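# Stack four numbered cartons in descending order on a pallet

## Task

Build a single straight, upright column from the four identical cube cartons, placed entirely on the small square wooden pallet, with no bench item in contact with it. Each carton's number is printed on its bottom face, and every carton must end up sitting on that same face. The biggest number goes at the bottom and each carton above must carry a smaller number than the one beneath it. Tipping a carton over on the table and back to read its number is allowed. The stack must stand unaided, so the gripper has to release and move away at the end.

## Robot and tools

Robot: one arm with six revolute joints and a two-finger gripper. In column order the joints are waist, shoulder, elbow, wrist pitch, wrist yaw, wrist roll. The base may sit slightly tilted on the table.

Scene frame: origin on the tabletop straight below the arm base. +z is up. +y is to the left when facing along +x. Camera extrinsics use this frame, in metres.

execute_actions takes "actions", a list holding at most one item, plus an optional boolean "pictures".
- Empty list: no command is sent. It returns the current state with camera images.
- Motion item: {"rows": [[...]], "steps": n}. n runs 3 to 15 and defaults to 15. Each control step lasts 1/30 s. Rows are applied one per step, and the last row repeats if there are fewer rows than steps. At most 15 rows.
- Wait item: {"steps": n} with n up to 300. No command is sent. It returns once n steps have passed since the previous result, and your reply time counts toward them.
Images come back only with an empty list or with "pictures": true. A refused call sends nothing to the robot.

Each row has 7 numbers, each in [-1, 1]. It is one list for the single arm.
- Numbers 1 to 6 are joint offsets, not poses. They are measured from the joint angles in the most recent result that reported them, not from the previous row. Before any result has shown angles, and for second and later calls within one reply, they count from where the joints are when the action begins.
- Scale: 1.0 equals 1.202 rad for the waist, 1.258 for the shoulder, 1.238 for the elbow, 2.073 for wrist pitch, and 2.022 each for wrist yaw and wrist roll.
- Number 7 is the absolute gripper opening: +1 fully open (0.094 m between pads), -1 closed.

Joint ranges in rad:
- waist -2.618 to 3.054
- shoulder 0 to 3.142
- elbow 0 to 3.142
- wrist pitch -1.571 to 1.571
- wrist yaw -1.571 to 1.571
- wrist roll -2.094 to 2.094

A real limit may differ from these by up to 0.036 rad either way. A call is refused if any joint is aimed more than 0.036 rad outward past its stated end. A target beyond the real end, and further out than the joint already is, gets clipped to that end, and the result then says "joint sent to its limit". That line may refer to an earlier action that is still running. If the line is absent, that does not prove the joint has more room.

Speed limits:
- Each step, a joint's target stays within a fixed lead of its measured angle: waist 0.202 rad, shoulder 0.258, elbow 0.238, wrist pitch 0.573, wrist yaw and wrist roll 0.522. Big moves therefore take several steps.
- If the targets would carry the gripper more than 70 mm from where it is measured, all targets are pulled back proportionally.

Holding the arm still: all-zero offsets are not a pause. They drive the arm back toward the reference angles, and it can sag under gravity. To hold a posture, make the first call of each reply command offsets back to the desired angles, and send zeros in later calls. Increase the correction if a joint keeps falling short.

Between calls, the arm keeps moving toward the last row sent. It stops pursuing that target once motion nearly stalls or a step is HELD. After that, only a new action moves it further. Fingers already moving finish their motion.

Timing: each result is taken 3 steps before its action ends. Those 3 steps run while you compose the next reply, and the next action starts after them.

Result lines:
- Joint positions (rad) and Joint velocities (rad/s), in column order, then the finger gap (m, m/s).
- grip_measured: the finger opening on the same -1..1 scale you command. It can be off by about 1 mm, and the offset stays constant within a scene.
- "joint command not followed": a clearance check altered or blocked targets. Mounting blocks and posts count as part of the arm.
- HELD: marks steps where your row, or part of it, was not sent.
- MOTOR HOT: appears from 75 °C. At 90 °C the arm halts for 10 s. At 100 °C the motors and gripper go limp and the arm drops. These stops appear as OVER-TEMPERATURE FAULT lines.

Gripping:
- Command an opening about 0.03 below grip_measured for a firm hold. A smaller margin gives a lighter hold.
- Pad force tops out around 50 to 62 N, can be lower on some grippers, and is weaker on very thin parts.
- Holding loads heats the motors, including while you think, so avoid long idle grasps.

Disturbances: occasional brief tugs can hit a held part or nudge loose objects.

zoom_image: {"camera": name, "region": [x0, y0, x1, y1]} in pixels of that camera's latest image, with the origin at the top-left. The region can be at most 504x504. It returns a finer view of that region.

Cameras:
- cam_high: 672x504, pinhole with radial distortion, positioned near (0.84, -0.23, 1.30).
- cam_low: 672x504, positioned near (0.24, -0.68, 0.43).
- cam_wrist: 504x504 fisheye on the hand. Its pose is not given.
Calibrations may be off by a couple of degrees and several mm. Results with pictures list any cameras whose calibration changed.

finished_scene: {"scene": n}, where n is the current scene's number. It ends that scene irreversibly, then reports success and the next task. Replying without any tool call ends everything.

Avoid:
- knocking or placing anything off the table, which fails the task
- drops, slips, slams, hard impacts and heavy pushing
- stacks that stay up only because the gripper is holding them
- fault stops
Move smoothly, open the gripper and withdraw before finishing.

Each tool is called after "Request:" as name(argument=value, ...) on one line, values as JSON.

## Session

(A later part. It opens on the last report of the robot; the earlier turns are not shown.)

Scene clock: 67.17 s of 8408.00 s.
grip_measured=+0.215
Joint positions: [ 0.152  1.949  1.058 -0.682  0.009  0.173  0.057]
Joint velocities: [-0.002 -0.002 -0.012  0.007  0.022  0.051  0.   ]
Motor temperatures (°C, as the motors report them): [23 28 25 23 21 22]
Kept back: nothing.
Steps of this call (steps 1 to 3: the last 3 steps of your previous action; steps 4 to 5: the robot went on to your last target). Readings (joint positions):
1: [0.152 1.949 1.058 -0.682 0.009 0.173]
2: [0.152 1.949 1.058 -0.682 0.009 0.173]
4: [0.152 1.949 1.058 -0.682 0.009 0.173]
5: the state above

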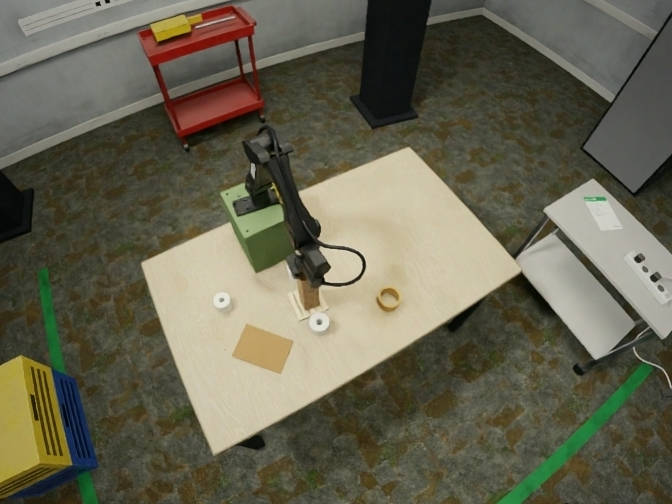

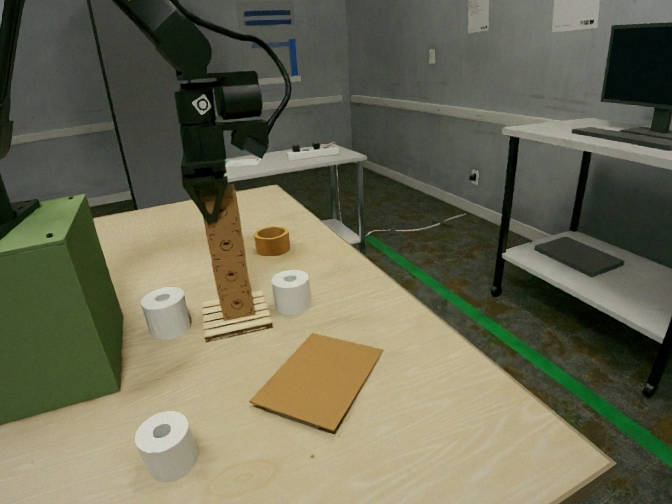

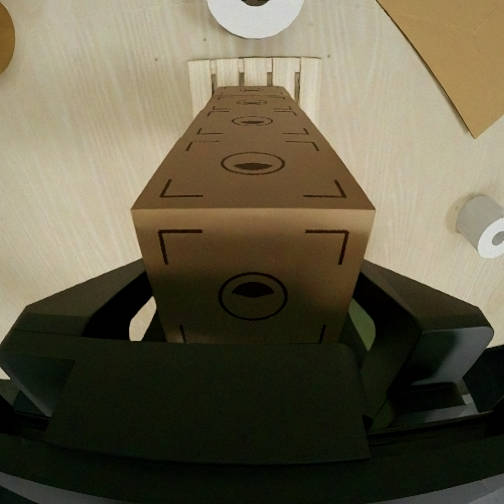

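Request:
execute_actions(actions=[{"rows":[[0,0.006,0,0.004,0,0,0.25],[0,0.006,0,0.004,0,0,0.35],[0,0.006,0,0.004,0,0,0.45],[0,0.006,0,0.004,0,0,0.55]],"steps":8}])

Request:
execute_actions(actions=[{"rows":[[0,-0.004,0.004,-0.006,0,0,0.55],[0,-0.012,0.009,-0.015,0,0,0.55],[0,-0.025,0.015,-0.027,0,0,0.55],[0,-0.042,0.022,-0.041,0,0,0.55],[0,-0.062,0.03,-0.057,0,0,0.55],[0,-0.084,0.038,-0.074,0,0,0.55],[0,-0.106,0.046,-0.091,0,0,0.55],[0,-0.128,0.054,-0.107,0,0,0.55],[0,-0.148,0.06,-0.121,0,0,0.55],[0,-0.165,0.065,-0.133,0,0,0.55],[0,-0.178,0.068,-0.142,0,0,0.55],[0,-0.187,0.069,-0.148,0,0,0.55],[0,-0.192,0.07,-0.151,0,0,0.55]],"steps":15}])

Request:
execute_actions(actions=[{"rows":[[0.005,-0.01,0,-0.01,0,0,0.55],[0.018,-0.015,0,-0.015,0,0,0.55],[0.04,-0.02,0,-0.02,0,0,0.55],[0.07,-0.02,0,-0.02,0,0,0.55],[0.105,-0.02,0,-0.02,0,0,0.55],[0.14,-0.02,0,-0.02,0,0,0.55],[0.175,-0.02,0,-0.02,0,0,0.55],[0.21,-0.02,0,-0.02,0,0,0.55],[0.24,-0.02,0,-0.02,0,0,0.55],[0.265,-0.02,0,-0.02,0,0,0.55],[0.285,-0.02,0,-0.02,0,0,0.55],[0.297,-0.02,0,-0.02,0,0,0.55],[0.3,-0.02,0,-0.02,0,0,0.55]],"steps":15}])

Request:
execute_actions(actions=[{"steps":10}], pictures=true)

Scene clock: 67.57 s of 8408.00 s.
grip_measured=+0.537
Joint positions: [ 0.152  1.949  1.058 -0.682  0.009  0.173  0.072]
Joint velocities: [-0.012 -0.012 -0.007  0.022 -0.095  0.022  0.022]
Motor temperatures (°C, as the motors report them): [23 28 25 23 21 22]
Steps of this call (steps 1 to 7: the robot went on to your last target; steps 8 to 12: the first 5 steps of this action). Readings (joint positions):
8: [0.152 1.949 1.058 -0.682 0.009 0.173]
9: [0.152 1.949 1.058 -0.682 0.009 0.173]
11: [0.152 1.949 1.058 -0.682 0.009 0.173]
12: the state above

Scene clock: 68.07 s of 8408.00 s.
grip_measured=+0.548
Joint positions: [ 0.152  1.765  1.111 -0.883  0.009  0.173  0.073]
Joint velocities: [ 0.012 -0.759  0.291 -0.608  0.095 -0.051  0.   ]
Motor temperatures (°C, as the motors report them): [23 28 25 23 21 22]
Steps of this call (steps 1 to 3: the last 3 steps of your previous action; steps 4 to 15: the first 12 steps of this action, its rows measured from where the robot was after step 3). Readings (joint positions):
3: [0.152 1.949 1.058 -0.682 0.009 0.173]
4: [0.152 1.949 1.058 -0.682 0.009 0.173]
5: [0.152 1.949 1.058 -0.683 0.009 0.173]
7: [0.152 1.946 1.058 -0.696 0.009 0.173]
11: [0.152 1.881 1.067 -0.788 0.009 0.173]
15: the state above

Scene clock: 68.57 s of 8408.00 s.
grip_measured=+0.548
Joint positions: [ 0.48   1.709  1.131 -0.937  0.009  0.173  0.073]
Joint velocities: [ 0.847 -0.012 -0.007 -0.051 -0.051 -0.037 -0.   ]
Motor temperatures (°C, as the motors report them): [23 28 25 23 21 22]
Steps of this call (steps 1 to 3: the last 3 steps of your previous action; steps 4 to 15: the first 12 steps of this action, its rows measured from where the robot was after step 3). Readings (joint positions):
3: [0.152 1.714 1.131 -0.922 0.009 0.173]
4: [0.152 1.709 1.131 -0.924 0.009 0.173]
5: [0.153 1.709 1.131 -0.926 0.009 0.173]
7: [0.172 1.709 1.131 -0.933 0.012 0.173]
11: [0.315 1.709 1.131 -0.937 0.017 0.173]
15: the state above

Scene clock: 68.90 s of 8408.00 s.
grip_measured=+0.548
Joint positions: [ 0.52   1.709  1.131 -0.945  0.001  0.173  0.073]
Joint velocities: [-0.002 -0.002  0.007  0.007  0.095 -0.007 -0.001]
Motor temperatures (°C, as the motors report them): [23 27 25 23 21 22]
Kept back: nothing.
Steps of this call (steps 1 to 3: the last 3 steps of your previous action; steps 4 to 10: the robot went on to your last target). Readings (joint positions):
1: [0.504 1.709 1.131 -0.938 0.005 0.173]
2: [0.517 1.709 1.131 -0.939 0.003 0.173]
4: [0.523 1.709 1.131 -0.942 0.001 0.173]
8: [0.520 1.709 1.131 -0.944 0.001 0.173]
10: the state above

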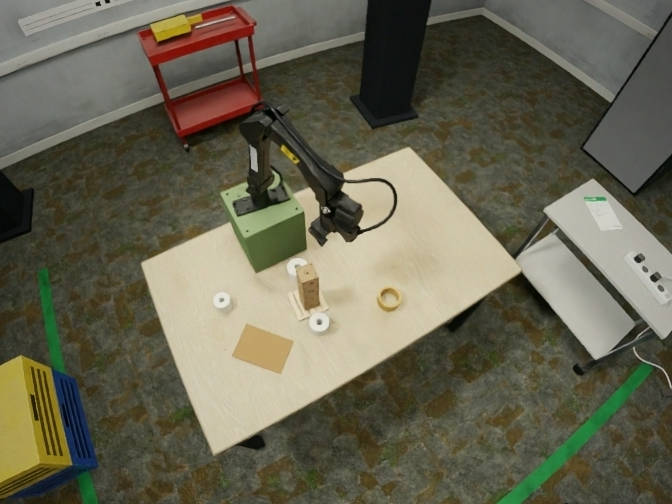

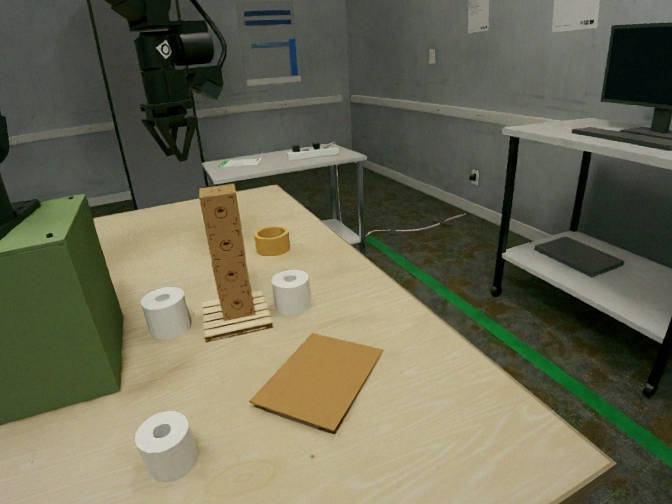

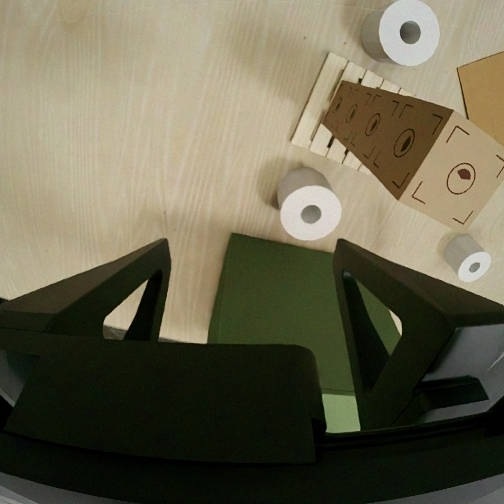

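Request:
finished_scene(scene=2)

The scene is finished: the task was done.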